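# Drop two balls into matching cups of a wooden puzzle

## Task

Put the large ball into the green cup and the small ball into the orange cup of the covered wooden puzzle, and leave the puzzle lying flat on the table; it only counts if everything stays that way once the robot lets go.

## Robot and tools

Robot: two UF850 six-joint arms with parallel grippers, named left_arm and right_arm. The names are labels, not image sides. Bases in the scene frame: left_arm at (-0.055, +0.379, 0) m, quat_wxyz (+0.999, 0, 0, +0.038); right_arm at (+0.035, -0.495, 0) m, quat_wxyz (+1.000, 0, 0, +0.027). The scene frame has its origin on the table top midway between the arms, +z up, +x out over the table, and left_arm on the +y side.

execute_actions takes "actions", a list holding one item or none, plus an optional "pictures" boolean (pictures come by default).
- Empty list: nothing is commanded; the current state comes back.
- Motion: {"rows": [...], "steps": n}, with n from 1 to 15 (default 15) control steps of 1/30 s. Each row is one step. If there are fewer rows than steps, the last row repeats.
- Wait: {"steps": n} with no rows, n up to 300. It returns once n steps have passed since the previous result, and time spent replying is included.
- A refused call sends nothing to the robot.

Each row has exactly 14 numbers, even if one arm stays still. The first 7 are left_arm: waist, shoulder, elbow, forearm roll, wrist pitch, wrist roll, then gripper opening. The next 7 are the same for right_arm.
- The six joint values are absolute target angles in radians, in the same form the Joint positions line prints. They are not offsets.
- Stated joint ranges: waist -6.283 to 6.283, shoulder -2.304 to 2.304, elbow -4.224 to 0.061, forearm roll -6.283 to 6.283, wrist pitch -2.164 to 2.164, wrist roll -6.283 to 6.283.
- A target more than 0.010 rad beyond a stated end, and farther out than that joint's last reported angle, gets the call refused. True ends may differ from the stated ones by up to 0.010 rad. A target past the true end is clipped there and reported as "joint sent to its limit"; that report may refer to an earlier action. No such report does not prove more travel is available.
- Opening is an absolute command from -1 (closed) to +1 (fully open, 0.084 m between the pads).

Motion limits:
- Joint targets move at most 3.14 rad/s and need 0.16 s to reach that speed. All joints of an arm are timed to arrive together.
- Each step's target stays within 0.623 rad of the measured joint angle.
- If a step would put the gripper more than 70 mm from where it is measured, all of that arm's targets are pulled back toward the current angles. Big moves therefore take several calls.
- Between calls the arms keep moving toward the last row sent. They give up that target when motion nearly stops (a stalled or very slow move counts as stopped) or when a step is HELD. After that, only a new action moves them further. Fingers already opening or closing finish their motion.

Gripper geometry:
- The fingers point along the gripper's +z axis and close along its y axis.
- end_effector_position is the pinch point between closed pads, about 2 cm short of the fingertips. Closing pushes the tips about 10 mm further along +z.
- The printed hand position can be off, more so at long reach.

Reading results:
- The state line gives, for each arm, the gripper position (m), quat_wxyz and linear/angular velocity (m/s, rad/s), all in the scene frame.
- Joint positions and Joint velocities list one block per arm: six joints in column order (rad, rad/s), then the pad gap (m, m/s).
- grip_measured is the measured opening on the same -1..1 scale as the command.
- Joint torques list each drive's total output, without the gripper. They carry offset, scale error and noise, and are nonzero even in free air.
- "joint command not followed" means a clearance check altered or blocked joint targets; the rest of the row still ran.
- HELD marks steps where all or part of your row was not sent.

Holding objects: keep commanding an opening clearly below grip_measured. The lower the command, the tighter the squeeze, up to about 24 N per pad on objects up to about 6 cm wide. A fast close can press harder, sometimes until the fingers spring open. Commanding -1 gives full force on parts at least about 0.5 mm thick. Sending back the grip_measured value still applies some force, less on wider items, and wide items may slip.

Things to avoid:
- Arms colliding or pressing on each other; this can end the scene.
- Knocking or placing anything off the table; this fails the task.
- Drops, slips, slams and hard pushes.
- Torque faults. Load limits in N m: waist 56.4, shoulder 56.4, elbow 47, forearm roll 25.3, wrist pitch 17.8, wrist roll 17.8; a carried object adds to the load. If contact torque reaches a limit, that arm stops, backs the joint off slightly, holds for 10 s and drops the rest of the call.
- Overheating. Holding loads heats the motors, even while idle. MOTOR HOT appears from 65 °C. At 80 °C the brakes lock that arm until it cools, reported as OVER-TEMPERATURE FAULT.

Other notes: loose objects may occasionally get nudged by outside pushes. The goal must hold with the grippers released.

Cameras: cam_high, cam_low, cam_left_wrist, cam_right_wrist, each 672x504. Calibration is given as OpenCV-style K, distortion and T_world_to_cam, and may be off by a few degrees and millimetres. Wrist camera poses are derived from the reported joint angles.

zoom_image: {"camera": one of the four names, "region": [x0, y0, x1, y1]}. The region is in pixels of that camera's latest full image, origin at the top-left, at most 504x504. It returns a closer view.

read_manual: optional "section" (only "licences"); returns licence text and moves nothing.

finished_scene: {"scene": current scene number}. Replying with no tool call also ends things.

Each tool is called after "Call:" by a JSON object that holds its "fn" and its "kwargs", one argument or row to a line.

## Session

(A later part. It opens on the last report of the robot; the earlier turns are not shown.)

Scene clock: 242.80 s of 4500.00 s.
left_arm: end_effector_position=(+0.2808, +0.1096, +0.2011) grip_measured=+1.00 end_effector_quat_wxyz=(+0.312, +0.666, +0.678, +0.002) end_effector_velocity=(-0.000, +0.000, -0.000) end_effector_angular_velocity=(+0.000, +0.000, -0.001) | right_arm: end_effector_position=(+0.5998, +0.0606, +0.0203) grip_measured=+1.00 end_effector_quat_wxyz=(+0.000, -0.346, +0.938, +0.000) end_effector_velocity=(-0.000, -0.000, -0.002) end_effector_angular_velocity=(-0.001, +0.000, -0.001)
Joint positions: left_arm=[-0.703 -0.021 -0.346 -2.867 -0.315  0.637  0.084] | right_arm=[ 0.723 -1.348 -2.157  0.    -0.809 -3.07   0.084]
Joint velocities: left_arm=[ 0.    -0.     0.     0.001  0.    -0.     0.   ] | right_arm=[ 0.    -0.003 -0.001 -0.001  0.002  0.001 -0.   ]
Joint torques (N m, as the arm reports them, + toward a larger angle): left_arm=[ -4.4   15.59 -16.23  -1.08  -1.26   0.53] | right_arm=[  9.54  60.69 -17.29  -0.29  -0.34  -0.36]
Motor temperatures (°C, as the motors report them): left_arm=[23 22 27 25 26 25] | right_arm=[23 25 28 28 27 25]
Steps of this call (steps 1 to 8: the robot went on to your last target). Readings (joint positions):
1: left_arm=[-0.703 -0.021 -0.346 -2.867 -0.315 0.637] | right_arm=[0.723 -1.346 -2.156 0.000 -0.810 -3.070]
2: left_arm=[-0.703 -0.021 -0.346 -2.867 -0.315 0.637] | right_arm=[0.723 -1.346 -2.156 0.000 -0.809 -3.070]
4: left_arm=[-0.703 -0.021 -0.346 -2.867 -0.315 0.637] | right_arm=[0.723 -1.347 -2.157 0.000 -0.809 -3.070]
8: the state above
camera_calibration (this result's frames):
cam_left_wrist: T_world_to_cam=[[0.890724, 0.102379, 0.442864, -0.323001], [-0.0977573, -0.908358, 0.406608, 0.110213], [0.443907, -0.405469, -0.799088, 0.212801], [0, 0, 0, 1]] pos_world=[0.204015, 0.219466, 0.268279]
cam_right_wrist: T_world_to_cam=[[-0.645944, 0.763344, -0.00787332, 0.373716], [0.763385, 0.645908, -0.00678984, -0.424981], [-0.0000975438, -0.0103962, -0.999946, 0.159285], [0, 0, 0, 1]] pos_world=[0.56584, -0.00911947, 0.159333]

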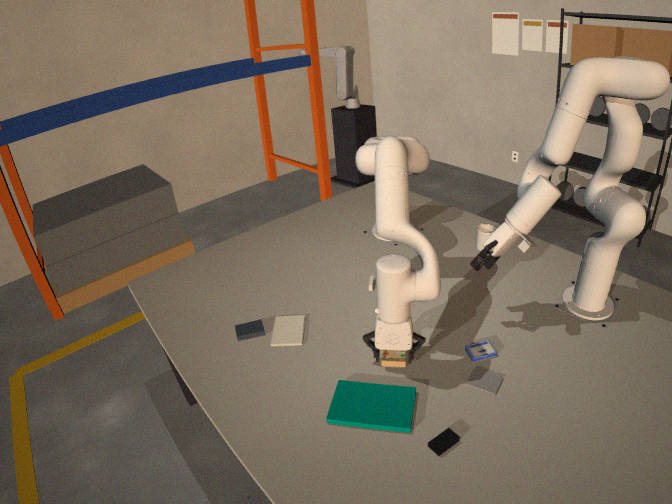

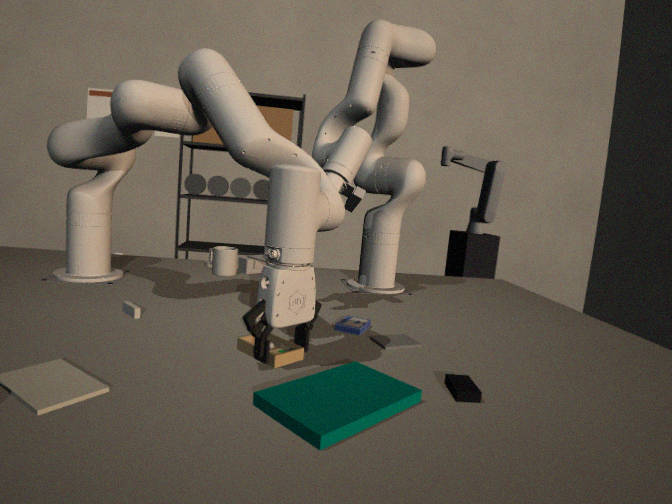

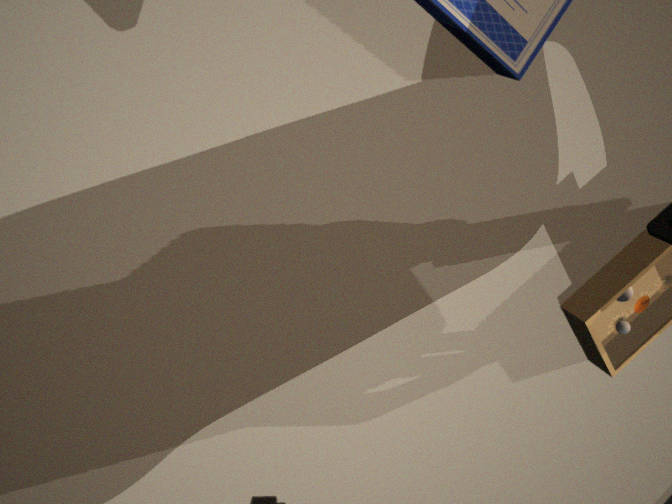

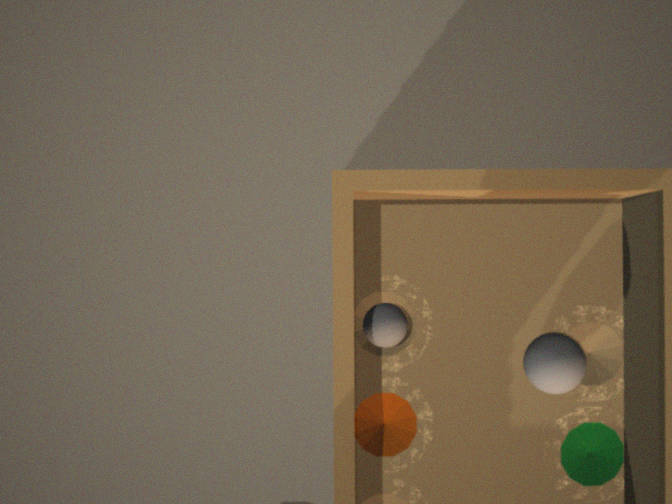

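Call:
{"fn": "execute_actions", "kwargs": {
  "actions": [
    {"rows": [[-0.703,-0.021,-0.346,-2.867,-0.315,0.637,1,0.7230,-1.3480,-2.1566,0,-0.8086,-3.0700,0.93],[-0.703,-0.021,-0.346,-2.867,-0.315,0.637,1,0.7230,-1.3480,-2.1566,0,-0.8086,-3.0700,0.86],[-0.703,-0.021,-0.346,-2.867,-0.315,0.637,1,0.7230,-1.3480,-2.1566,0,-0.8086,-3.0700,0.79],[-0.703,-0.021,-0.346,-2.867,-0.315,0.637,1,0.7230,-1.3480,-2.1566,0,-0.8086,-3.0700,0.73],[-0.703,-0.021,-0.346,-2.867,-0.315,0.637,1,0.7230,-1.3480,-2.1566,0,-0.8086,-3.0700,0.68],[-0.703,-0.021,-0.346,-2.867,-0.315,0.637,1,0.7230,-1.3480,-2.1566,0,-0.8086,-3.0700,0.65],[-0.703,-0.021,-0.346,-2.867,-0.315,0.637,1,0.7230,-1.3480,-2.1566,0,-0.8086,-3.0700,0.63],[-0.703,-0.021,-0.346,-2.867,-0.315,0.637,1,0.7230,-1.3480,-2.1566,0,-0.8086,-3.0700,0.61],[-0.703,-0.021,-0.346,-2.867,-0.315,0.637,1,0.7230,-1.3480,-2.1566,0,-0.8086,-3.0700,0.595],[-0.703,-0.021,-0.346,-2.867,-0.315,0.637,1,0.7230,-1.3480,-2.1566,0,-0.8086,-3.0700,0.58],[-0.703,-0.021,-0.346,-2.867,-0.315,0.637,1,0.7230,-1.3480,-2.1566,0,-0.8086,-3.0700,0.565],[-0.703,-0.021,-0.346,-2.867,-0.315,0.637,1,0.7230,-1.3480,-2.1566,0,-0.8086,-3.0700,0.55],[-0.703,-0.021,-0.346,-2.867,-0.315,0.637,1,0.7230,-1.3480,-2.1566,0,-0.8086,-3.0700,0.535],[-0.703,-0.021,-0.346,-2.867,-0.315,0.637,1,0.7230,-1.3480,-2.1566,0,-0.8086,-3.0700,0.52],[-0.703,-0.021,-0.346,-2.867,-0.315,0.637,1,0.7230,-1.3480,-2.1566,0,-0.8086,-3.0700,0.50]], "steps": 15}
  ],
  "pictures": false
}}

Call:
{"fn": "execute_actions", "kwargs": {
  "actions": [
    {"rows": [[-0.703,-0.021,-0.346,-2.867,-0.315,0.637,1,0.7230,-1.3480,-2.1566,0,-0.8086,-3.0700,0.47],[-0.703,-0.021,-0.346,-2.867,-0.315,0.637,1,0.7230,-1.3480,-2.1566,0,-0.8086,-3.0700,0.43],[-0.703,-0.021,-0.346,-2.867,-0.315,0.637,1,0.7230,-1.3480,-2.1566,0,-0.8086,-3.0700,0.38],[-0.703,-0.021,-0.346,-2.867,-0.315,0.637,1,0.7230,-1.3480,-2.1566,0,-0.8086,-3.0700,0.32],[-0.703,-0.021,-0.346,-2.867,-0.315,0.637,1,0.7230,-1.3480,-2.1566,0,-0.8086,-3.0700,0.25],[-0.703,-0.021,-0.346,-2.867,-0.315,0.637,1,0.7230,-1.3480,-2.1566,0,-0.8086,-3.0700,0.17],[-0.703,-0.021,-0.346,-2.867,-0.315,0.637,1,0.7230,-1.3480,-2.1566,0,-0.8086,-3.0700,0.08],[-0.703,-0.021,-0.346,-2.867,-0.315,0.637,1,0.7230,-1.3480,-2.1566,0,-0.8086,-3.0700,0.0]], "steps": 10}
  ],
  "pictures": false
}}

Call:
{"fn": "execute_actions", "kwargs": {
  "actions": [
    {"rows": [[-0.703,-0.021,-0.346,-2.867,-0.315,0.637,1,0.7230,-1.3473,-2.1562,0,-0.8089,-3.0700,0.0],[-0.703,-0.021,-0.346,-2.867,-0.315,0.637,1,0.7230,-1.3455,-2.1553,0,-0.8098,-3.0700,0.0],[-0.703,-0.021,-0.346,-2.867,-0.315,0.637,1,0.7230,-1.3426,-2.1537,0,-0.8111,-3.0700,0.0],[-0.703,-0.021,-0.346,-2.867,-0.315,0.637,1,0.7230,-1.3389,-2.1518,0,-0.8129,-3.0700,0.0],[-0.703,-0.021,-0.346,-2.867,-0.315,0.637,1,0.7230,-1.3346,-2.1497,0,-0.8151,-3.0700,0.0],[-0.703,-0.021,-0.346,-2.867,-0.315,0.637,1,0.7230,-1.3299,-2.1473,0,-0.8174,-3.0700,0.0],[-0.703,-0.021,-0.346,-2.867,-0.315,0.637,1,0.7230,-1.3249,-2.1449,0,-0.8200,-3.0700,0.0],[-0.703,-0.021,-0.346,-2.867,-0.315,0.637,1,0.7230,-1.3199,-2.1426,0,-0.8227,-3.0700,0.0],[-0.703,-0.021,-0.346,-2.867,-0.315,0.637,1,0.7230,-1.3150,-2.1404,0,-0.8254,-3.0700,0.0],[-0.703,-0.021,-0.346,-2.867,-0.315,0.637,1,0.7230,-1.3105,-2.1384,0,-0.8279,-3.0700,0.0],[-0.703,-0.021,-0.346,-2.867,-0.315,0.637,1,0.7230,-1.3064,-2.1366,0,-0.8302,-3.0700,0.0],[-0.703,-0.021,-0.346,-2.867,-0.315,0.637,1,0.7230,-1.3029,-2.1351,0,-0.8322,-3.0700,0.0],[-0.703,-0.021,-0.346,-2.867,-0.315,0.637,1,0.7230,-1.3002,-2.1340,0,-0.8338,-3.0700,0.0],[-0.703,-0.021,-0.346,-2.867,-0.315,0.637,1,0.7230,-1.2985,-2.1334,0,-0.8349,-3.0700,0.0],[-0.703,-0.021,-0.346,-2.867,-0.315,0.637,1,0.7230,-1.2979,-2.1331,0,-0.8352,-3.0700,0.0]], "steps": 15}
  ],
  "pictures": false
}}

Call:
{"fn": "execute_actions", "kwargs": {
  "actions": [
    {"steps": 6}
  ],
  "pictures": true
}}

Call:
{"fn": "execute_actions", "kwargs": {
  "actions": [
    {"rows": [[-0.703,-0.021,-0.346,-2.867,-0.315,0.637,1,0.7130,-1.1813,-1.9108,0,-0.7295,-3.0800,0.0]], "steps": 15}
  ],
  "pictures": false
}}

Call:
{"fn": "execute_actions", "kwargs": {
  "actions": [
    {"steps": 15}
  ],
  "pictures": true
}}

Scene clock: 338.63 s of 4500.00 s.
left_arm: end_effector_position=(+0.2808, +0.1096, +0.2011) grip_measured=+1.00 end_effector_quat_wxyz=(+0.312, +0.666, +0.678, +0.002) end_effector_velocity=(-0.000, +0.000, -0.000) end_effector_angular_velocity=(+0.000, +0.001, +0.000) | right_arm: end_effector_position=(+0.5997, +0.0606, +0.0201) grip_measured=+0.55 end_effector_quat_wxyz=(+0.000, -0.346, +0.938, +0.000) end_effector_velocity=(+0.001, +0.000, +0.001) end_effector_angular_velocity=(+0.000, -0.002, +0.000)
Joint positions: left_arm=[-0.703 -0.021 -0.346 -2.867 -0.315  0.637  0.084] | right_arm=[ 0.723 -1.348 -2.157  0.    -0.809 -3.07   0.067]
Joint velocities: left_arm=[ 0.    -0.001 -0.    -0.     0.    -0.     0.   ] | right_arm=[-0.     0.    -0.001 -0.002  0.     0.001 -0.   ]
Joint torques (N m, as the arm reports them, + toward a larger angle): left_arm=[ -4.52  15.28 -16.3   -1.05  -1.25   0.48] | right_arm=[  9.03  60.72 -16.55  -0.36  -0.3   -0.39]
Motor temperatures (°C, as the motors report them): left_arm=[23 22 27 25 26 25] | right_arm=[23 26 28 28 27 25]
Steps of this call (steps 1 to 15: the robot went on to your last target; steps 16 to 90: nothing new was sent; then 92.33 s passed at rest; steps 91 to 105: all 15 steps of this action). Readings (joint positions):
91: left_arm=[-0.703 -0.021 -0.346 -2.867 -0.315 0.637] | right_arm=[0.723 -1.348 -2.157 -0.000 -0.809 -3.070]
92: left_arm=[-0.703 -0.021 -0.346 -2.867 -0.315 0.637] | right_arm=[0.723 -1.348 -2.157 0.000 -0.809 -3.070]
94: left_arm=[-0.703 -0.021 -0.346 -2.867 -0.315 0.637] | right_arm=[0.723 -1.348 -2.157 -0.000 -0.809 -3.070]
98: left_arm=[-0.703 -0.021 -0.346 -2.867 -0.315 0.637] | right_arm=[0.723 -1.348 -2.157 -0.000 -0.809 -3.070]
105: the state above

Scene clock: 338.97 s of 4500.00 s.
left_arm: end_effector_position=(+0.2808, +0.1096, +0.2011) grip_measured=+1.00 end_effector_quat_wxyz=(+0.312, +0.666, +0.678, +0.002) end_effector_velocity=(-0.000, +0.000, -0.000) end_effector_angular_velocity=(+0.000, +0.000, -0.000) | right_arm: end_effector_position=(+0.5997, +0.0606, +0.0201) grip_measured=+0.55 end_effector_quat_wxyz=(+0.000, -0.346, +0.938, +0.000) end_effector_velocity=(+0.000, -0.000, -0.000) end_effector_angular_velocity=(-0.000, -0.001, +0.001)
Joint positions: left_arm=[-0.703 -0.021 -0.346 -2.867 -0.315  0.637  0.084] | right_arm=[ 0.723 -1.348 -2.157  0.    -0.809 -3.07   0.067]
Joint velocities: left_arm=[ 0. -0.  0.  0.  0.  0. -0.] | right_arm=[ 0.    -0.     0.    -0.001  0.001 -0.     0.   ]
Joint torques (N m, as the arm reports them, + toward a larger angle): left_arm=[ -4.72  15.8  -16.38  -1.01  -1.29   0.46] | right_arm=[  9.39  60.25 -16.87  -0.38  -0.4   -0.47]
Motor temperatures (°C, as the motors report them): left_arm=[23 22 27 25 26 25] | right_arm=[23 26 28 28 27 25]
Steps of this call (steps 1 to 10: all 10 steps of this action). Readings (joint positions):
1: left_arm=[-0.703 -0.021 -0.346 -2.867 -0.315 0.637] | right_arm=[0.723 -1.348 -2.157 0.000 -0.809 -3.070]
2: left_arm=[-0.703 -0.021 -0.346 -2.867 -0.315 0.637] | right_arm=[0.723 -1.348 -2.157 0.000 -0.809 -3.070]
4: left_arm=[-0.703 -0.021 -0.346 -2.867 -0.315 0.637] | right_arm=[0.723 -1.348 -2.157 0.000 -0.809 -3.070]
8: left_arm=[-0.703 -0.021 -0.346 -2.867 -0.315 0.637] | right_arm=[0.723 -1.348 -2.157 0.000 -0.809 -3.070]
10: the state above

Scene clock: 339.47 s of 4500.00 s.
left_arm: end_effector_position=(+0.2808, +0.1096, +0.2011) grip_measured=+1.00 end_effector_quat_wxyz=(+0.312, +0.666, +0.678, +0.002) end_effector_velocity=(-0.000, -0.000, +0.000) end_effector_angular_velocity=(+0.000, -0.000, -0.001) | right_arm: end_effector_position=(+0.5999, +0.0608, +0.0451) grip_measured=+0.55 end_effector_quat_wxyz=(+0.000, -0.346, +0.938, +0.000) end_effector_velocity=(+0.001, +0.001, +0.055) end_effector_angular_velocity=(+0.002, -0.003, -0.000)
Joint positions: left_arm=[-0.703 -0.021 -0.346 -2.867 -0.315  0.637  0.084] | right_arm=[ 0.723 -1.306 -2.137  0.    -0.83  -3.07   0.067]
Joint velocities: left_arm=[-0.     0.     0.     0.001  0.     0.     0.   ] | right_arm=[ 0.     0.087  0.035 -0.001 -0.048  0.001  0.   ]
Joint torques (N m, as the arm reports them, + toward a larger angle): left_arm=[ -4.97  14.83 -16.47  -1.18  -1.22   0.49] | right_arm=[ 10.57  55.94 -15.99  -0.08  -0.49  -0.45]
Motor temperatures (°C, as the motors report them): left_arm=[23 22 27 25 26 25] | right_arm=[23 26 28 28 27 25]
Steps of this call (steps 1 to 15: all 15 steps of this action). Readings (joint positions):
1: left_arm=[-0.703 -0.021 -0.346 -2.867 -0.315 0.637] | right_arm=[0.723 -1.348 -2.157 0.000 -0.809 -3.070]
2: left_arm=[-0.703 -0.021 -0.346 -2.867 -0.315 0.637] | right_arm=[0.723 -1.348 -2.156 0.000 -0.809 -3.070]
4: left_arm=[-0.703 -0.021 -0.346 -2.867 -0.315 0.637] | right_arm=[0.723 -1.346 -2.155 -0.000 -0.810 -3.070]
8: left_arm=[-0.703 -0.021 -0.346 -2.867 -0.315 0.637] | right_arm=[0.723 -1.335 -2.150 -0.000 -0.815 -3.070]
15: the state above

Scene clock: 339.67 s of 4500.00 s.
left_arm: end_effector_position=(+0.2808, +0.1096, +0.2011) grip_measured=+1.00 end_effector_quat_wxyz=(+0.312, +0.666, +0.678, +0.002) end_effector_velocity=(+0.000, -0.000, +0.000) end_effector_angular_velocity=(-0.000, -0.001, -0.000) | right_arm: end_effector_position=(+0.5997, +0.0605, +0.0492) grip_measured=+0.55 end_effector_quat_wxyz=(-0.000, -0.346, +0.938, -0.000) end_effector_velocity=(-0.001, -0.001, +0.004) end_effector_angular_velocity=(-0.003, +0.004, -0.000)
Joint positions: left_arm=[-0.703 -0.021 -0.346 -2.867 -0.315  0.637  0.084] | right_arm=[ 0.723 -1.299 -2.134 -0.    -0.835 -3.07   0.067]
Joint velocities: left_arm=[-0.     0.001 -0.     0.    -0.     0.    -0.   ] | right_arm=[ 0.     0.009  0.006  0.    -0.007 -0.     0.   ]
Joint torques (N m, as the arm reports them, + toward a larger angle): left_arm=[ -4.63  15.88 -16.18  -0.96  -1.25   0.51] | right_arm=[  8.67  61.38 -17.28  -0.37  -0.26  -0.4 ]
Motor temperatures (°C, as the motors report them): left_arm=[23 22 27 25 26 25] | right_arm=[23 26 28 28 27 25]
Steps of this call (steps 1 to 6: the robot went on to your last target). Readings (joint positions):
1: left_arm=[-0.703 -0.021 -0.346 -2.867 -0.315 0.637] | right_arm=[0.723 -1.304 -2.136 0.000 -0.832 -3.070]
2: left_arm=[-0.703 -0.021 -0.346 -2.867 -0.315 0.637] | right_arm=[0.723 -1.302 -2.135 0.000 -0.833 -3.070]
4: left_arm=[-0.703 -0.021 -0.346 -2.867 -0.315 0.637] | right_arm=[0.723 -1.300 -2.134 0.000 -0.834 -3.070]
6: the state above
camera_calibration (this result's frames):
cam_left_wrist: T_world_to_cam=[[0.890724, 0.102379, 0.442864, -0.323001], [-0.0977574, -0.908358, 0.406608, 0.110213], [0.443907, -0.405469, -0.799088, 0.212801], [0, 0, 0, 1]] pos_world=[0.204015, 0.219466, 0.268279]
cam_right_wrist: T_world_to_cam=[[-0.645954, 0.763335, -0.00791056, 0.373958], [0.763376, 0.645914, -0.007208, -0.424606], [-0.000392581, -0.0106948, -0.999943, 0.188379], [0, 0, 0, 1]] pos_world=[0.565768, -0.00918211, 0.188266]

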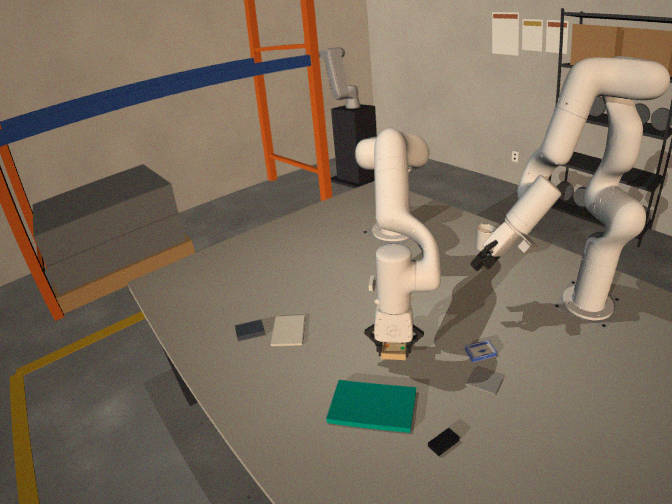

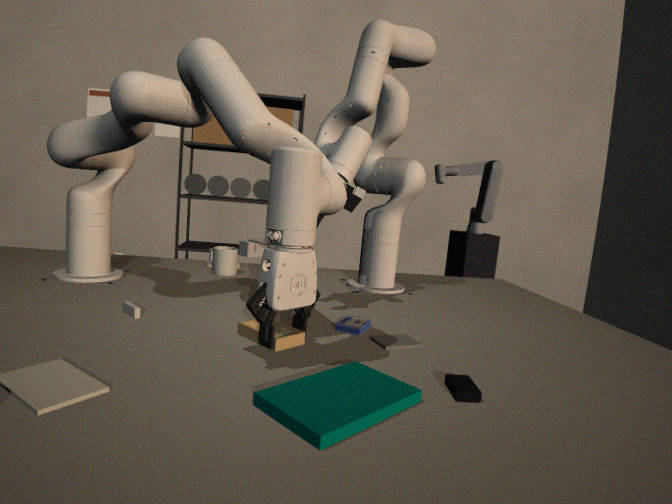

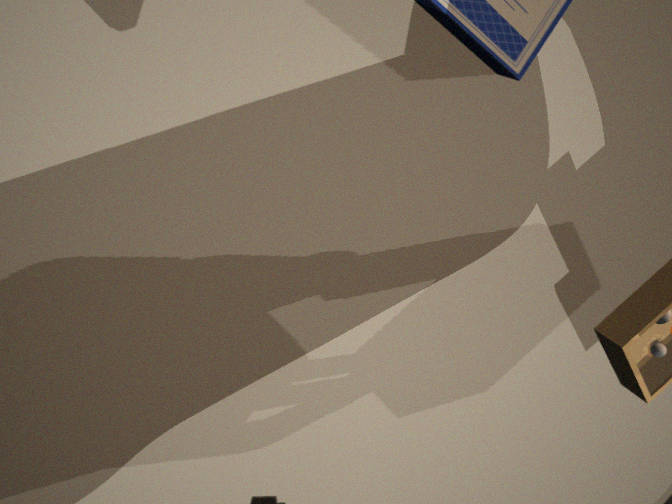

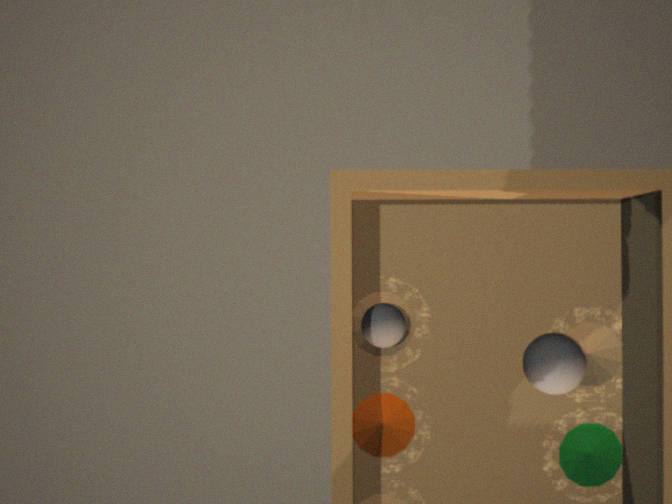

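Scene clock: 340.17 s of 4500.00 s.
left_arm: end_effector_position=(+0.2808, +0.1096, +0.2011) grip_measured=+1.00 end_effector_quat_wxyz=(+0.312, +0.666, +0.678, +0.002) end_effector_velocity=(-0.000, -0.000, -0.000) end_effector_angular_velocity=(+0.001, -0.000, -0.001) | right_arm: end_effector_position=(+0.5800, +0.0308, +0.0498) grip_measured=+0.55 end_effector_quat_wxyz=(-0.000, -0.346, +0.938, -0.000) end_effector_velocity=(-0.003, -0.005, +0.001) end_effector_angular_velocity=(+0.003, -0.003, +0.001)
Joint positions: left_arm=[-0.703 -0.021 -0.346 -2.867 -0.315  0.637  0.084] | right_arm=[ 0.713 -1.184 -1.915  0.    -0.731 -3.08   0.067]
Joint velocities: left_arm=[-0.    -0.     0.     0.002 -0.    -0.    -0.   ] | right_arm=[-0.002  0.021  0.038  0.     0.021 -0.003  0.   ]
Joint torques (N m, as the arm reports them, + toward a larger angle): left_arm=[ -5.37  15.57 -16.6   -1.04  -1.22   0.5 ] | right_arm=[  9.73  59.04 -16.98  -0.58  -0.34  -0.27]
Motor temperatures (°C, as the motors report them): left_arm=[23 22 27 25 26 25] | right_arm=[23 26 28 28 27 25]
Steps of this call (steps 1 to 15: all 15 steps of this action). Readings (joint positions):
1: left_arm=[-0.703 -0.021 -0.346 -2.867 -0.315 0.637] | right_arm=[0.723 -1.299 -2.133 -0.000 -0.834 -3.070]
2: left_arm=[-0.703 -0.021 -0.346 -2.867 -0.315 0.637] | right_arm=[0.723 -1.296 -2.127 0.000 -0.831 -3.070]
4: left_arm=[-0.703 -0.021 -0.346 -2.867 -0.315 0.637] | right_arm=[0.721 -1.272 -2.080 0.000 -0.808 -3.072]
8: left_arm=[-0.703 -0.021 -0.346 -2.867 -0.315 0.637] | right_arm=[0.715 -1.204 -1.956 -0.000 -0.751 -3.078]
15: the state above

Scene clock: 340.67 s of 4500.00 s.
left_arm: end_effector_position=(+0.2808, +0.1096, +0.2011) grip_measured=+1.00 end_effector_quat_wxyz=(+0.312, +0.666, +0.678, +0.002) end_effector_velocity=(-0.000, -0.000, -0.000) end_effector_angular_velocity=(+0.000, -0.000, -0.000) | right_arm: end_effector_position=(+0.5797, +0.0302, +0.0500) grip_measured=+0.55 end_effector_quat_wxyz=(+0.000, -0.346, +0.938, -0.000) end_effector_velocity=(-0.000, -0.000, -0.000) end_effector_angular_velocity=(+0.001, +0.001, -0.001)
Joint positions: left_arm=[-0.703 -0.021 -0.346 -2.867 -0.315  0.637  0.084] | right_arm=[ 0.713 -1.181 -1.911  0.    -0.73  -3.08   0.067]
Joint velocities: left_arm=[ 0. -0. -0.  0.  0.  0. -0.] | right_arm=[-0.     0.     0.001  0.002  0.001 -0.    -0.   ]
Joint torques (N m, as the arm reports them, + toward a larger angle): left_arm=[ -4.91  15.23 -16.3   -1.23  -1.24   0.51] | right_arm=[  8.41  58.97 -16.44  -0.33  -0.25  -0.31]
Motor temperatures (°C, as the motors report them): left_arm=[23 22 27 25 26 25] | right_arm=[23 26 28 28 27 25]
Steps of this call (steps 1 to 15: the robot went on to your last target). Readings (joint positions):
1: left_arm=[-0.703 -0.021 -0.346 -2.867 -0.315 0.637] | right_arm=[0.713 -1.183 -1.914 0.000 -0.731 -3.080]
2: left_arm=[-0.703 -0.021 -0.346 -2.867 -0.315 0.637] | right_arm=[0.713 -1.183 -1.913 0.000 -0.730 -3.080]
4: left_arm=[-0.703 -0.021 -0.346 -2.867 -0.315 0.637] | right_arm=[0.713 -1.182 -1.912 0.000 -0.730 -3.080]
8: left_arm=[-0.703 -0.021 -0.346 -2.867 -0.315 0.637] | right_arm=[0.713 -1.182 -1.911 0.000 -0.730 -3.080]
15: the state above
All arms were judged still, so your last target was given up. Only a new action makes them travel on or press farther. Fingers that are still opening or closing keep moving.
camera_calibration (this result's frames):
cam_left_wrist: T_world_to_cam=[[0.890724, 0.102379, 0.442864, -0.323001], [-0.0977575, -0.908358, 0.406608, 0.110213], [0.443907, -0.405469, -0.799088, 0.212801], [0, 0, 0, 1]] pos_world=[0.204015, 0.219466, 0.268279]
cam_right_wrist: T_world_to_cam=[[-0.645955, 0.763335, -0.00789686, 0.384185], [0.763376, 0.645916, -0.00705101, -0.389774], [-0.000281572, -0.0105829, -0.999944, 0.188747], [0, 0, 0, 1]] pos_world=[0.545763, -0.0395031, 0.189022]

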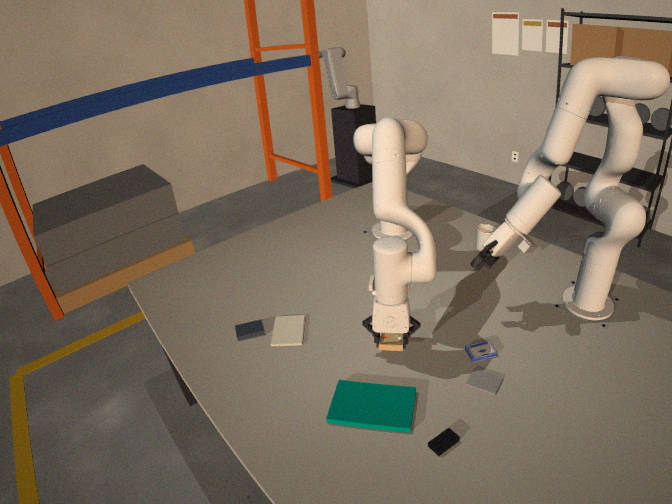

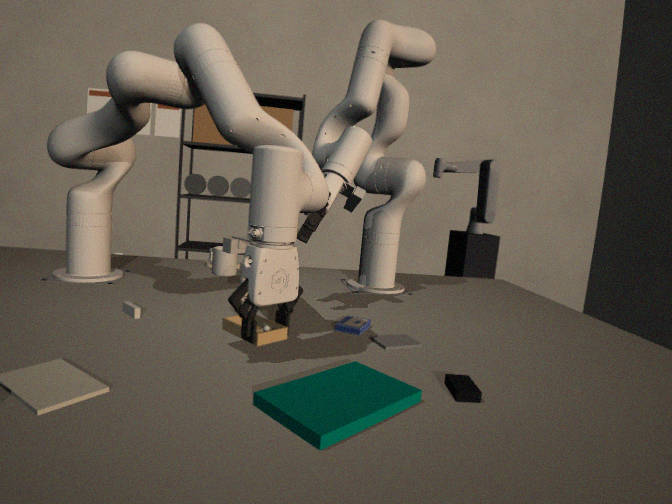

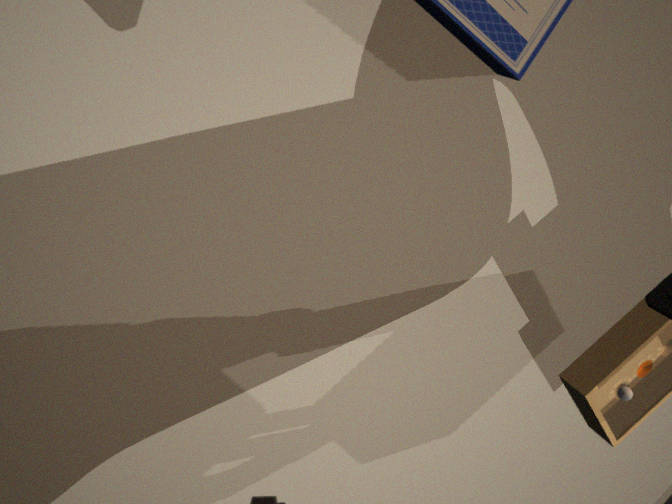

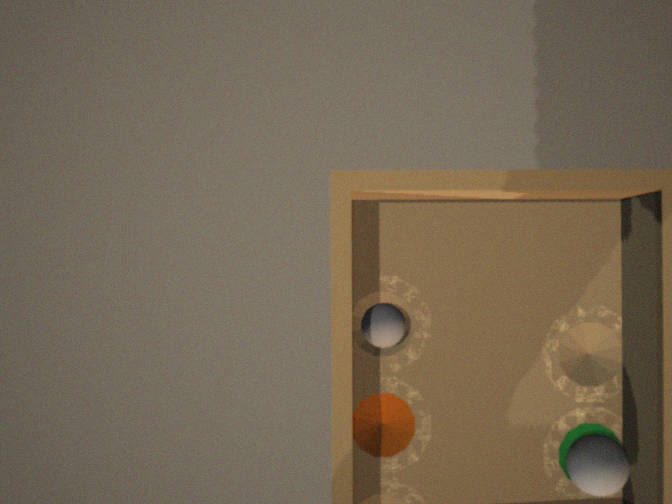

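Call:
{"fn": "execute_actions", "kwargs": {
  "actions": [
    {"rows": [[-0.703,-0.021,-0.346,-2.867,-0.315,0.637,1,0.7130,-1.1813,-1.9108,-0.0050,-0.7286,-3.0762,0.0],[-0.703,-0.021,-0.346,-2.867,-0.315,0.637,1,0.7130,-1.1813,-1.9108,-0.0192,-0.7259,-3.0654,0.0],[-0.703,-0.021,-0.346,-2.867,-0.315,0.637,1,0.7130,-1.1813,-1.9108,-0.0410,-0.7221,-3.0487,0.0],[-0.703,-0.021,-0.346,-2.867,-0.315,0.637,1,0.7130,-1.1813,-1.9108,-0.0692,-0.7175,-3.0272,0.0],[-0.703,-0.021,-0.346,-2.867,-0.315,0.637,1,0.7130,-1.1813,-1.9108,-0.1023,-0.7125,-3.0020,0.0],[-0.703,-0.021,-0.346,-2.867,-0.315,0.637,1,0.7130,-1.1813,-1.9108,-0.1389,-0.7076,-2.9740,0.0],[-0.703,-0.021,-0.346,-2.867,-0.315,0.637,1,0.7130,-1.1813,-1.9108,-0.1777,-0.7031,-2.9445,0.0],[-0.703,-0.021,-0.346,-2.867,-0.315,0.637,1,0.7130,-1.1813,-1.9108,-0.2170,-0.6993,-2.9145,0.0],[-0.703,-0.021,-0.346,-2.867,-0.315,0.637,1,0.7130,-1.1813,-1.9108,-0.2558,-0.6962,-2.8850,0.0],[-0.703,-0.021,-0.346,-2.867,-0.315,0.637,1,0.7130,-1.1813,-1.9108,-0.2924,-0.6940,-2.8570,0.0],[-0.703,-0.021,-0.346,-2.867,-0.315,0.637,1,0.7130,-1.1813,-1.9108,-0.3255,-0.6925,-2.8318,0.0],[-0.703,-0.021,-0.346,-2.867,-0.315,0.637,1,0.7130,-1.1813,-1.9108,-0.3537,-0.6916,-2.8103,0.0],[-0.703,-0.021,-0.346,-2.867,-0.315,0.637,1,0.7130,-1.1813,-1.9108,-0.3755,-0.6912,-2.7936,0.0],[-0.703,-0.021,-0.346,-2.867,-0.315,0.637,1,0.7130,-1.1813,-1.9108,-0.3897,-0.6910,-2.7828,0.0],[-0.703,-0.021,-0.346,-2.867,-0.315,0.637,1,0.7130,-1.1813,-1.9108,-0.3947,-0.6910,-2.7790,0.0]], "steps": 15}
  ],
  "pictures": false
}}

Call:
{"fn": "execute_actions", "kwargs": {
  "actions": [
    {"steps": 27}
  ],
  "pictures": true
}}

Call:
{"fn": "execute_actions", "kwargs": {
  "actions": [
    {"rows": [[-0.703,-0.021,-0.346,-2.867,-0.315,0.637,1,0.7130,-1.1813,-1.9108,-0.3897,-0.6910,-2.7828,0.0],[-0.703,-0.021,-0.346,-2.867,-0.315,0.637,1,0.7130,-1.1813,-1.9108,-0.3755,-0.6912,-2.7936,0.0],[-0.703,-0.021,-0.346,-2.867,-0.315,0.637,1,0.7130,-1.1813,-1.9108,-0.3537,-0.6916,-2.8103,0.0],[-0.703,-0.021,-0.346,-2.867,-0.315,0.637,1,0.7130,-1.1813,-1.9108,-0.3255,-0.6925,-2.8318,0.0],[-0.703,-0.021,-0.346,-2.867,-0.315,0.637,1,0.7130,-1.1813,-1.9108,-0.2924,-0.6940,-2.8570,0.0],[-0.703,-0.021,-0.346,-2.867,-0.315,0.637,1,0.7130,-1.1813,-1.9108,-0.2558,-0.6962,-2.8850,0.0],[-0.703,-0.021,-0.346,-2.867,-0.315,0.637,1,0.7130,-1.1813,-1.9108,-0.2170,-0.6993,-2.9145,0.0],[-0.703,-0.021,-0.346,-2.867,-0.315,0.637,1,0.7130,-1.1813,-1.9108,-0.1777,-0.7031,-2.9445,0.0],[-0.703,-0.021,-0.346,-2.867,-0.315,0.637,1,0.7130,-1.1813,-1.9108,-0.1389,-0.7076,-2.9740,0.0],[-0.703,-0.021,-0.346,-2.867,-0.315,0.637,1,0.7130,-1.1813,-1.9108,-0.1023,-0.7125,-3.0020,0.0],[-0.703,-0.021,-0.346,-2.867,-0.315,0.637,1,0.7130,-1.1813,-1.9108,-0.0692,-0.7175,-3.0272,0.0],[-0.703,-0.021,-0.346,-2.867,-0.315,0.637,1,0.7130,-1.1813,-1.9108,-0.0410,-0.7221,-3.0487,0.0],[-0.703,-0.021,-0.346,-2.867,-0.315,0.637,1,0.7130,-1.1813,-1.9108,-0.0192,-0.7259,-3.0654,0.0],[-0.703,-0.021,-0.346,-2.867,-0.315,0.637,1,0.7130,-1.1813,-1.9108,-0.0050,-0.7286,-3.0762,0.0],[-0.703,-0.021,-0.346,-2.867,-0.315,0.637,1,0.7130,-1.1813,-1.9108,0.0,-0.7295,-3.0800,0.0]], "steps": 15}
  ],
  "pictures": false
}}

Call:
{"fn": "execute_actions", "kwargs": {
  "actions": [
    {"steps": 10}
  ],
  "pictures": false
}}

Call:
{"fn": "execute_actions", "kwargs": {
  "actions": [
    {"rows": [[-0.703,-0.021,-0.346,-2.867,-0.315,0.637,1,0.7537,-1.1034,-1.7616,0,-0.6582,-3.0393,0.0]], "steps": 15}
  ],
  "pictures": false
}}

Call:
{"fn": "execute_actions", "kwargs": {
  "actions": [
    {"steps": 12}
  ],
  "pictures": true
}}

Scene clock: 461.17 s of 4500.00 s.
left_arm: end_effector_position=(+0.2808, +0.1096, +0.2011) grip_measured=+1.00 end_effector_quat_wxyz=(+0.312, +0.666, +0.678, +0.002) end_effector_velocity=(+0.000, -0.000, +0.000) end_effector_angular_velocity=(-0.000, +0.000, +0.001) | right_arm: end_effector_position=(+0.6227, +0.0056, +0.0550) grip_measured=+0.55 end_effector_quat_wxyz=(+0.066, -0.344, +0.933, -0.078) end_effector_velocity=(+0.113, -0.060, +0.026) end_effector_angular_velocity=(-0.252, -0.470, +0.013)
Joint positions: left_arm=[-0.703 -0.021 -0.346 -2.867 -0.315  0.637  0.084] | right_arm=[ 0.713 -1.181 -1.911 -0.309 -0.695 -2.845  0.067]
Joint velocities: left_arm=[-0.     0.    -0.    -0.    -0.    -0.001 -0.   ] | right_arm=[-0.001  0.     0.001 -0.83   0.044  0.627  0.   ]
Joint torques (N m, as the arm reports them, + toward a larger angle): left_arm=[ -5.22  16.   -16.26  -1.04  -1.21   0.48] | right_arm=[  9.49  59.57 -16.94   1.93  -0.38  -0.72]
Motor temperatures (°C, as the motors report them): left_arm=[23 22 27 25 26 25] | right_arm=[23 26 28 28 27 25]
Steps of this call (steps 1 to 100: nothing new was sent; then 116.67 s passed at rest; steps 101 to 115: all 15 steps of this action). Readings (joint positions):
101: left_arm=[-0.703 -0.021 -0.346 -2.867 -0.315 0.637] | right_arm=[0.713 -1.181 -1.911 -0.000 -0.729 -3.080]
102: left_arm=[-0.703 -0.021 -0.346 -2.867 -0.315 0.637] | right_arm=[0.713 -1.181 -1.911 -0.001 -0.729 -3.079]
104: left_arm=[-0.703 -0.021 -0.346 -2.867 -0.315 0.637] | right_arm=[0.713 -1.181 -1.911 -0.013 -0.727 -3.070]
108: left_arm=[-0.703 -0.021 -0.346 -2.867 -0.315 0.637] | right_arm=[0.713 -1.181 -1.911 -0.086 -0.716 -3.014]
115: the state above

Scene clock: 462.07 s of 4500.00 s.
left_arm: end_effector_position=(+0.2808, +0.1096, +0.2011) grip_measured=+1.00 end_effector_quat_wxyz=(+0.312, +0.666, +0.678, +0.002) end_effector_velocity=(-0.000, +0.000, -0.000) end_effector_angular_velocity=(+0.001, +0.000, -0.001) | right_arm: end_effector_position=(+0.6345, -0.0001, +0.0582) grip_measured=+0.55 end_effector_quat_wxyz=(+0.084, -0.343, +0.930, -0.098) end_effector_velocity=(+0.001, +0.001, +0.000) end_effector_angular_velocity=(+0.002, -0.002, -0.001)
Joint positions: left_arm=[-0.703 -0.021 -0.346 -2.867 -0.315  0.637  0.084] | right_arm=[ 0.713 -1.181 -1.911 -0.395 -0.691 -2.779  0.067]
Joint velocities: left_arm=[-0.    -0.     0.     0.001  0.     0.    -0.   ] | right_arm=[ 0.    -0.    -0.001  0.     0.001  0.001 -0.   ]
Joint torques (N m, as the arm reports them, + toward a larger angle): left_arm=[ -4.77  15.36 -16.72  -1.09  -1.27   0.52] | right_arm=[  9.19  59.32 -16.8   -1.02  -0.27  -0.52]
Motor temperatures (°C, as the motors report them): left_arm=[23 22 27 25 26 25] | right_arm=[23 26 28 28 27 25]
Steps of this call (steps 1 to 27: the robot went on to your last target). Readings (joint positions):
1: left_arm=[-0.703 -0.021 -0.346 -2.867 -0.315 0.637] | right_arm=[0.713 -1.181 -1.911 -0.334 -0.694 -2.826]
2: left_arm=[-0.703 -0.021 -0.346 -2.867 -0.315 0.637] | right_arm=[0.713 -1.181 -1.911 -0.352 -0.693 -2.812]
4: left_arm=[-0.703 -0.021 -0.346 -2.867 -0.315 0.637] | right_arm=[0.713 -1.181 -1.911 -0.374 -0.692 -2.795]
8: left_arm=[-0.703 -0.021 -0.346 -2.867 -0.315 0.637] | right_arm=[0.713 -1.181 -1.911 -0.389 -0.691 -2.783]
27: the state above
camera_calibration (this result's frames):
cam_left_wrist: T_world_to_cam=[[0.890725, 0.102379, 0.442864, -0.323], [-0.0977576, -0.908358, 0.406608, 0.110214], [0.443907, -0.405469, -0.799088, 0.212801], [0, 0, 0, 1]] pos_world=[0.204015, 0.219466, 0.268279]
cam_right_wrist: T_world_to_cam=[[-0.616841, 0.747252, -0.247228, 0.438278], [0.754616, 0.650752, 0.0841234, -0.411683], [0.223745, -0.134671, -0.965299, 0.052444], [0, 0, 0, 1]] pos_world=[0.569276, -0.0525381, 0.193611]

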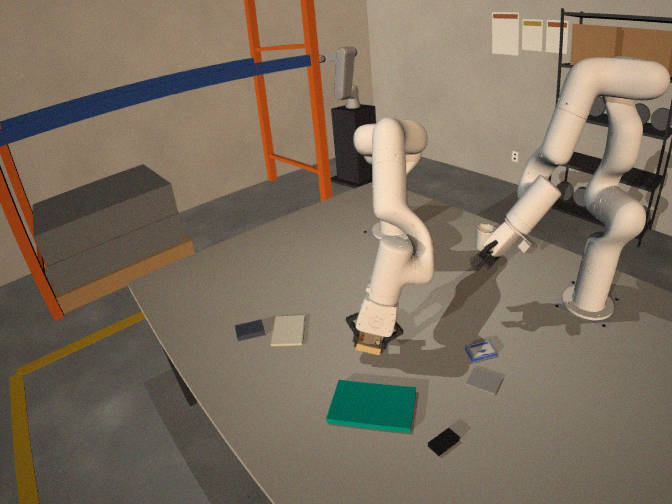

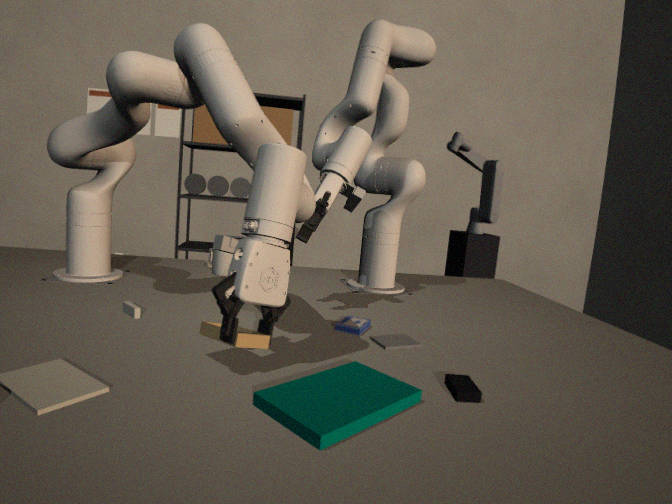

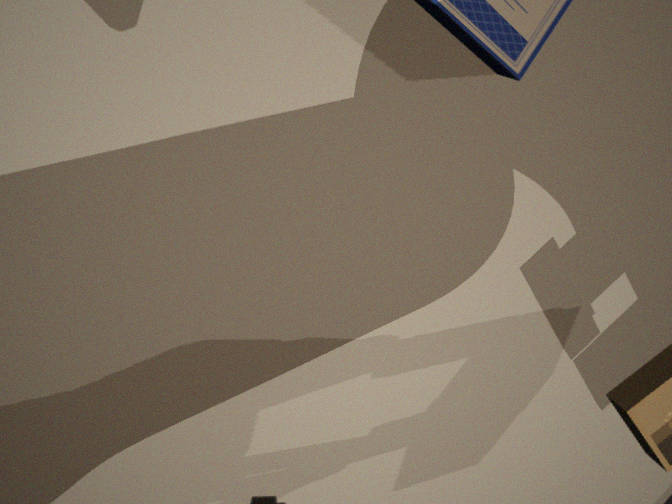

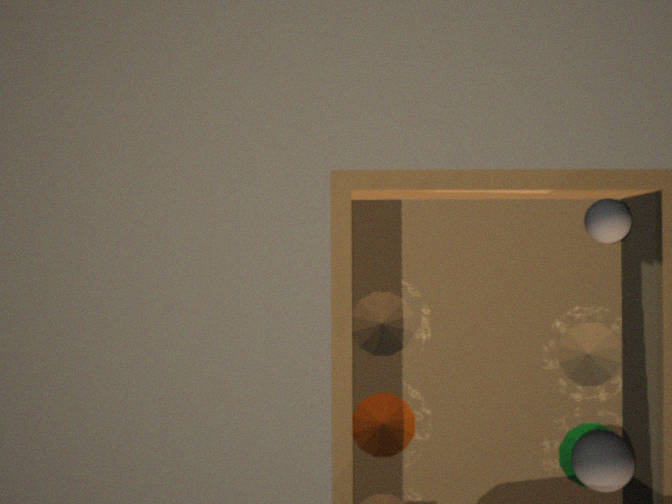

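Scene clock: 462.57 s of 4500.00 s.
left_arm: end_effector_position=(+0.2808, +0.1096, +0.2011) grip_measured=+1.00 end_effector_quat_wxyz=(+0.312, +0.666, +0.678, +0.002) end_effector_velocity=(-0.000, -0.000, +0.000) end_effector_angular_velocity=(+0.000, -0.000, -0.001) | right_arm: end_effector_position=(+0.5918, +0.0228, +0.0504) grip_measured=+0.55 end_effector_quat_wxyz=(+0.018, -0.345, +0.938, -0.023) end_effector_velocity=(-0.118, +0.068, -0.008) end_effector_angular_velocity=(+0.280, +0.484, +0.001)
Joint positions: left_arm=[-0.703 -0.021 -0.346 -2.867 -0.315  0.637  0.084] | right_arm=[ 0.713 -1.181 -1.911 -0.086 -0.717 -3.014  0.067]
Joint velocities: left_arm=[-0.     0.     0.     0.001  0.    -0.    -0.   ] | right_arm=[ 0.     0.     0.001  0.831 -0.118 -0.628  0.   ]
Joint torques (N m, as the arm reports them, + toward a larger angle): left_arm=[ -4.75  15.18 -16.27  -0.93  -1.23   0.5 ] | right_arm=[  9.11  59.13 -16.58  -3.97  -0.25  -0.24]
Motor temperatures (°C, as the motors report them): left_arm=[23 22 27 25 26 25] | right_arm=[23 26 28 28 27 25]
Steps of this call (steps 1 to 15: all 15 steps of this action). Readings (joint positions):
1: left_arm=[-0.703 -0.021 -0.346 -2.867 -0.315 0.637] | right_arm=[0.713 -1.181 -1.911 -0.395 -0.691 -2.779]
2: left_arm=[-0.703 -0.021 -0.346 -2.867 -0.315 0.637] | right_arm=[0.713 -1.181 -1.911 -0.393 -0.691 -2.780]
4: left_arm=[-0.703 -0.021 -0.346 -2.867 -0.315 0.637] | right_arm=[0.713 -1.181 -1.911 -0.382 -0.691 -2.789]
8: left_arm=[-0.703 -0.021 -0.346 -2.867 -0.315 0.637] | right_arm=[0.713 -1.181 -1.911 -0.308 -0.694 -2.845]
15: the state above

Scene clock: 462.90 s of 4500.00 s.
left_arm: end_effector_position=(+0.2808, +0.1096, +0.2011) grip_measured=+1.00 end_effector_quat_wxyz=(+0.312, +0.666, +0.678, +0.002) end_effector_velocity=(+0.000, -0.000, +0.000) end_effector_angular_velocity=(-0.001, -0.000, +0.001) | right_arm: end_effector_position=(+0.5801, +0.0299, +0.0500) grip_measured=+0.55 end_effector_quat_wxyz=(+0.001, -0.346, +0.938, -0.001) end_effector_velocity=(-0.004, +0.002, -0.000) end_effector_angular_velocity=(+0.010, +0.015, +0.002)
Joint positions: left_arm=[-0.703 -0.021 -0.346 -2.867 -0.315  0.637  0.084] | right_arm=[ 0.713 -1.181 -1.911 -0.003 -0.729 -3.078  0.067]
Joint velocities: left_arm=[-0.     0.001 -0.    -0.001  0.    -0.     0.   ] | right_arm=[-0.     0.     0.     0.027 -0.003 -0.022 -0.   ]
Joint torques (N m, as the arm reports them, + toward a larger angle): left_arm=[ -5.15  16.06 -16.26  -1.18  -1.21   0.49] | right_arm=[ 10.32  59.41 -17.01  -1.2   -0.36  -0.54]
Motor temperatures (°C, as the motors report them): left_arm=[23 22 27 25 26 25] | right_arm=[23 26 28 28 27 25]
Steps of this call (steps 1 to 10: the robot went on to your last target). Readings (joint positions):
1: left_arm=[-0.703 -0.021 -0.346 -2.867 -0.315 0.637] | right_arm=[0.713 -1.181 -1.911 -0.061 -0.720 -3.033]
2: left_arm=[-0.703 -0.021 -0.346 -2.867 -0.315 0.637] | right_arm=[0.713 -1.181 -1.911 -0.043 -0.723 -3.047]
4: left_arm=[-0.703 -0.021 -0.346 -2.867 -0.315 0.637] | right_arm=[0.713 -1.181 -1.911 -0.021 -0.726 -3.064]
8: left_arm=[-0.703 -0.021 -0.346 -2.867 -0.315 0.637] | right_arm=[0.713 -1.181 -1.911 -0.006 -0.729 -3.076]
10: the state above

Scene clock: 463.40 s of 4500.00 s.
left_arm: end_effector_position=(+0.2808, +0.1096, +0.2011) grip_measured=+1.00 end_effector_quat_wxyz=(+0.312, +0.666, +0.678, +0.002) end_effector_velocity=(-0.000, +0.000, -0.000) end_effector_angular_velocity=(+0.000, +0.000, +0.000) | right_arm: end_effector_position=(+0.5385, +0.0308, +0.0499) grip_measured=+0.55 end_effector_quat_wxyz=(+0.000, -0.346, +0.938, -0.000) end_effector_velocity=(-0.006, -0.000, +0.000) end_effector_angular_velocity=(+0.000, +0.000, -0.001)
Joint positions: left_arm=[-0.703 -0.021 -0.346 -2.867 -0.315  0.637  0.084] | right_arm=[ 0.753 -1.105 -1.764 -0.    -0.659 -3.04   0.067]
Joint velocities: left_arm=[ 0. -0.  0. -0.  0.  0.  0.] | right_arm=[ 0.006  0.011  0.021  0.     0.01   0.007 -0.   ]
Joint torques (N m, as the arm reports them, + toward a larger angle): left_arm=[ -4.75  15.08 -16.65  -0.91  -1.2    0.44] | right_arm=[  9.48  57.9  -15.95  -0.53  -0.35  -0.51]
Motor temperatures (°C, as the motors report them): left_arm=[23 22 27 25 26 25] | right_arm=[23 26 28 28 27 25]
Steps of this call (steps 1 to 15: all 15 steps of this action). Readings (joint positions):
1: left_arm=[-0.703 -0.021 -0.346 -2.867 -0.315 0.637] | right_arm=[0.713 -1.181 -1.910 -0.002 -0.729 -3.078]
2: left_arm=[-0.703 -0.021 -0.346 -2.867 -0.315 0.637] | right_arm=[0.714 -1.178 -1.905 -0.002 -0.726 -3.077]
4: left_arm=[-0.703 -0.021 -0.346 -2.867 -0.315 0.637] | right_arm=[0.725 -1.156 -1.862 -0.001 -0.705 -3.066]
8: left_arm=[-0.703 -0.021 -0.346 -2.867 -0.315 0.637] | right_arm=[0.749 -1.115 -1.785 -0.000 -0.670 -3.046]
15: the state above

Scene clock: 463.80 s of 4500.00 s.
left_arm: end_effector_position=(+0.2808, +0.1096, +0.2011) grip_measured=+1.00 end_effector_quat_wxyz=(+0.312, +0.666, +0.678, +0.002) end_effector_velocity=(-0.000, -0.000, -0.000) end_effector_angular_velocity=(+0.000, -0.000, -0.001) | right_arm: end_effector_position=(+0.5377, +0.0308, +0.0500) grip_measured=+0.55 end_effector_quat_wxyz=(+0.000, -0.346, +0.938, -0.000) end_effector_velocity=(-0.000, +0.000, +0.000) end_effector_angular_velocity=(-0.001, +0.000, +0.000)
Joint positions: left_arm=[-0.703 -0.021 -0.346 -2.867 -0.315  0.637  0.084] | right_arm=[ 0.754 -1.103 -1.762 -0.    -0.658 -3.039  0.067]
Joint velocities: left_arm=[-0.    -0.    -0.     0.001 -0.    -0.     0.   ] | right_arm=[ 0.     0.    -0.    -0.    -0.001  0.001  0.   ]
Joint torques (N m, as the arm reports them, + toward a larger angle): left_arm=[ -4.86  15.15 -16.44  -0.96  -1.26   0.48] | right_arm=[  9.4   56.88 -16.33  -0.52  -0.39  -0.54]
Motor temperatures (°C, as the motors report them): left_arm=[23 22 27 25 26 25] | right_arm=[23 26 28 28 27 25]
Steps of this call (steps 1 to 12: the robot went on to your last target). Readings (joint positions):
1: left_arm=[-0.703 -0.021 -0.346 -2.867 -0.315 0.637] | right_arm=[0.753 -1.104 -1.763 -0.000 -0.659 -3.040]
2: left_arm=[-0.703 -0.021 -0.346 -2.867 -0.315 0.637] | right_arm=[0.753 -1.104 -1.763 -0.000 -0.659 -3.040]
4: left_arm=[-0.703 -0.021 -0.346 -2.867 -0.315 0.637] | right_arm=[0.753 -1.104 -1.762 -0.000 -0.658 -3.039]
8: left_arm=[-0.703 -0.021 -0.346 -2.867 -0.315 0.637] | right_arm=[0.754 -1.104 -1.762 -0.000 -0.658 -3.039]
12: the state above
camera_calibration (this result's frames):
cam_left_wrist: T_world_to_cam=[[0.890725, 0.102379, 0.442864, -0.323], [-0.0977575, -0.908358, 0.406608, 0.110214], [0.443907, -0.405469, -0.799088, 0.212801], [0, 0, 0, 1]] pos_world=[0.204015, 0.219466, 0.268279]
cam_right_wrist: T_world_to_cam=[[-0.64593, 0.763356, -0.00789872, 0.356623], [0.763397, 0.645892, -0.00704058, -0.35819], [-0.000272752, -0.0105776, -0.999944, 0.188726], [0, 0, 0, 1]] pos_world=[0.503847, -0.0388821, 0.18901]

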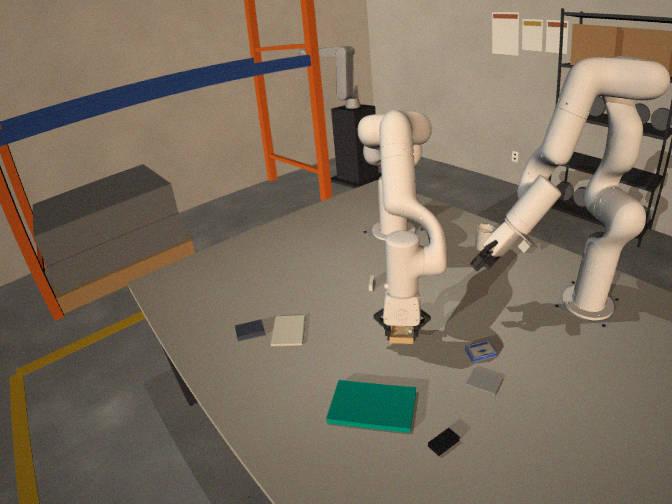

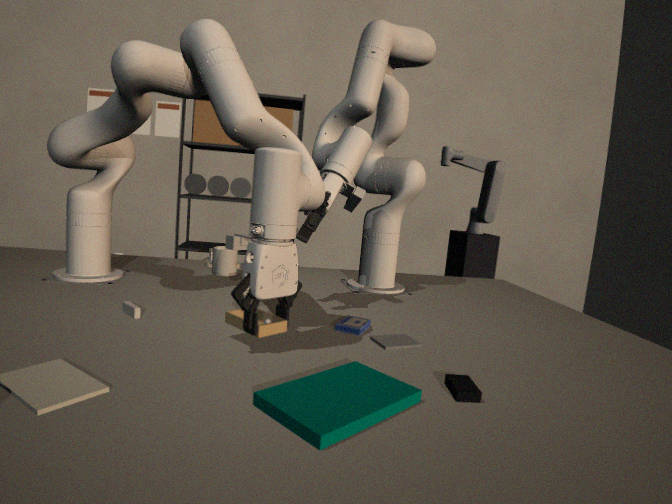

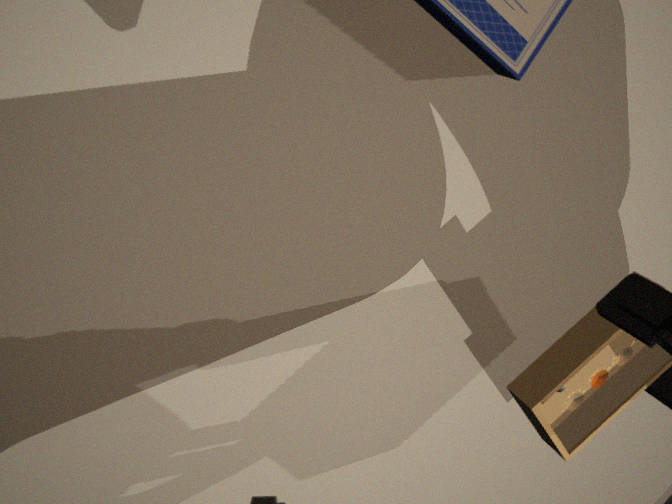

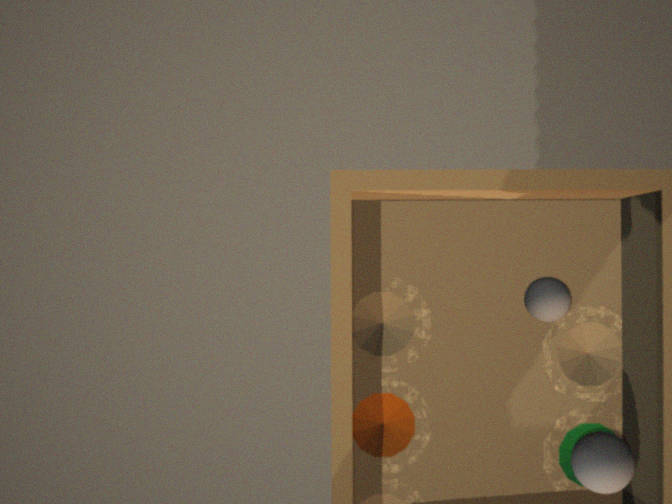

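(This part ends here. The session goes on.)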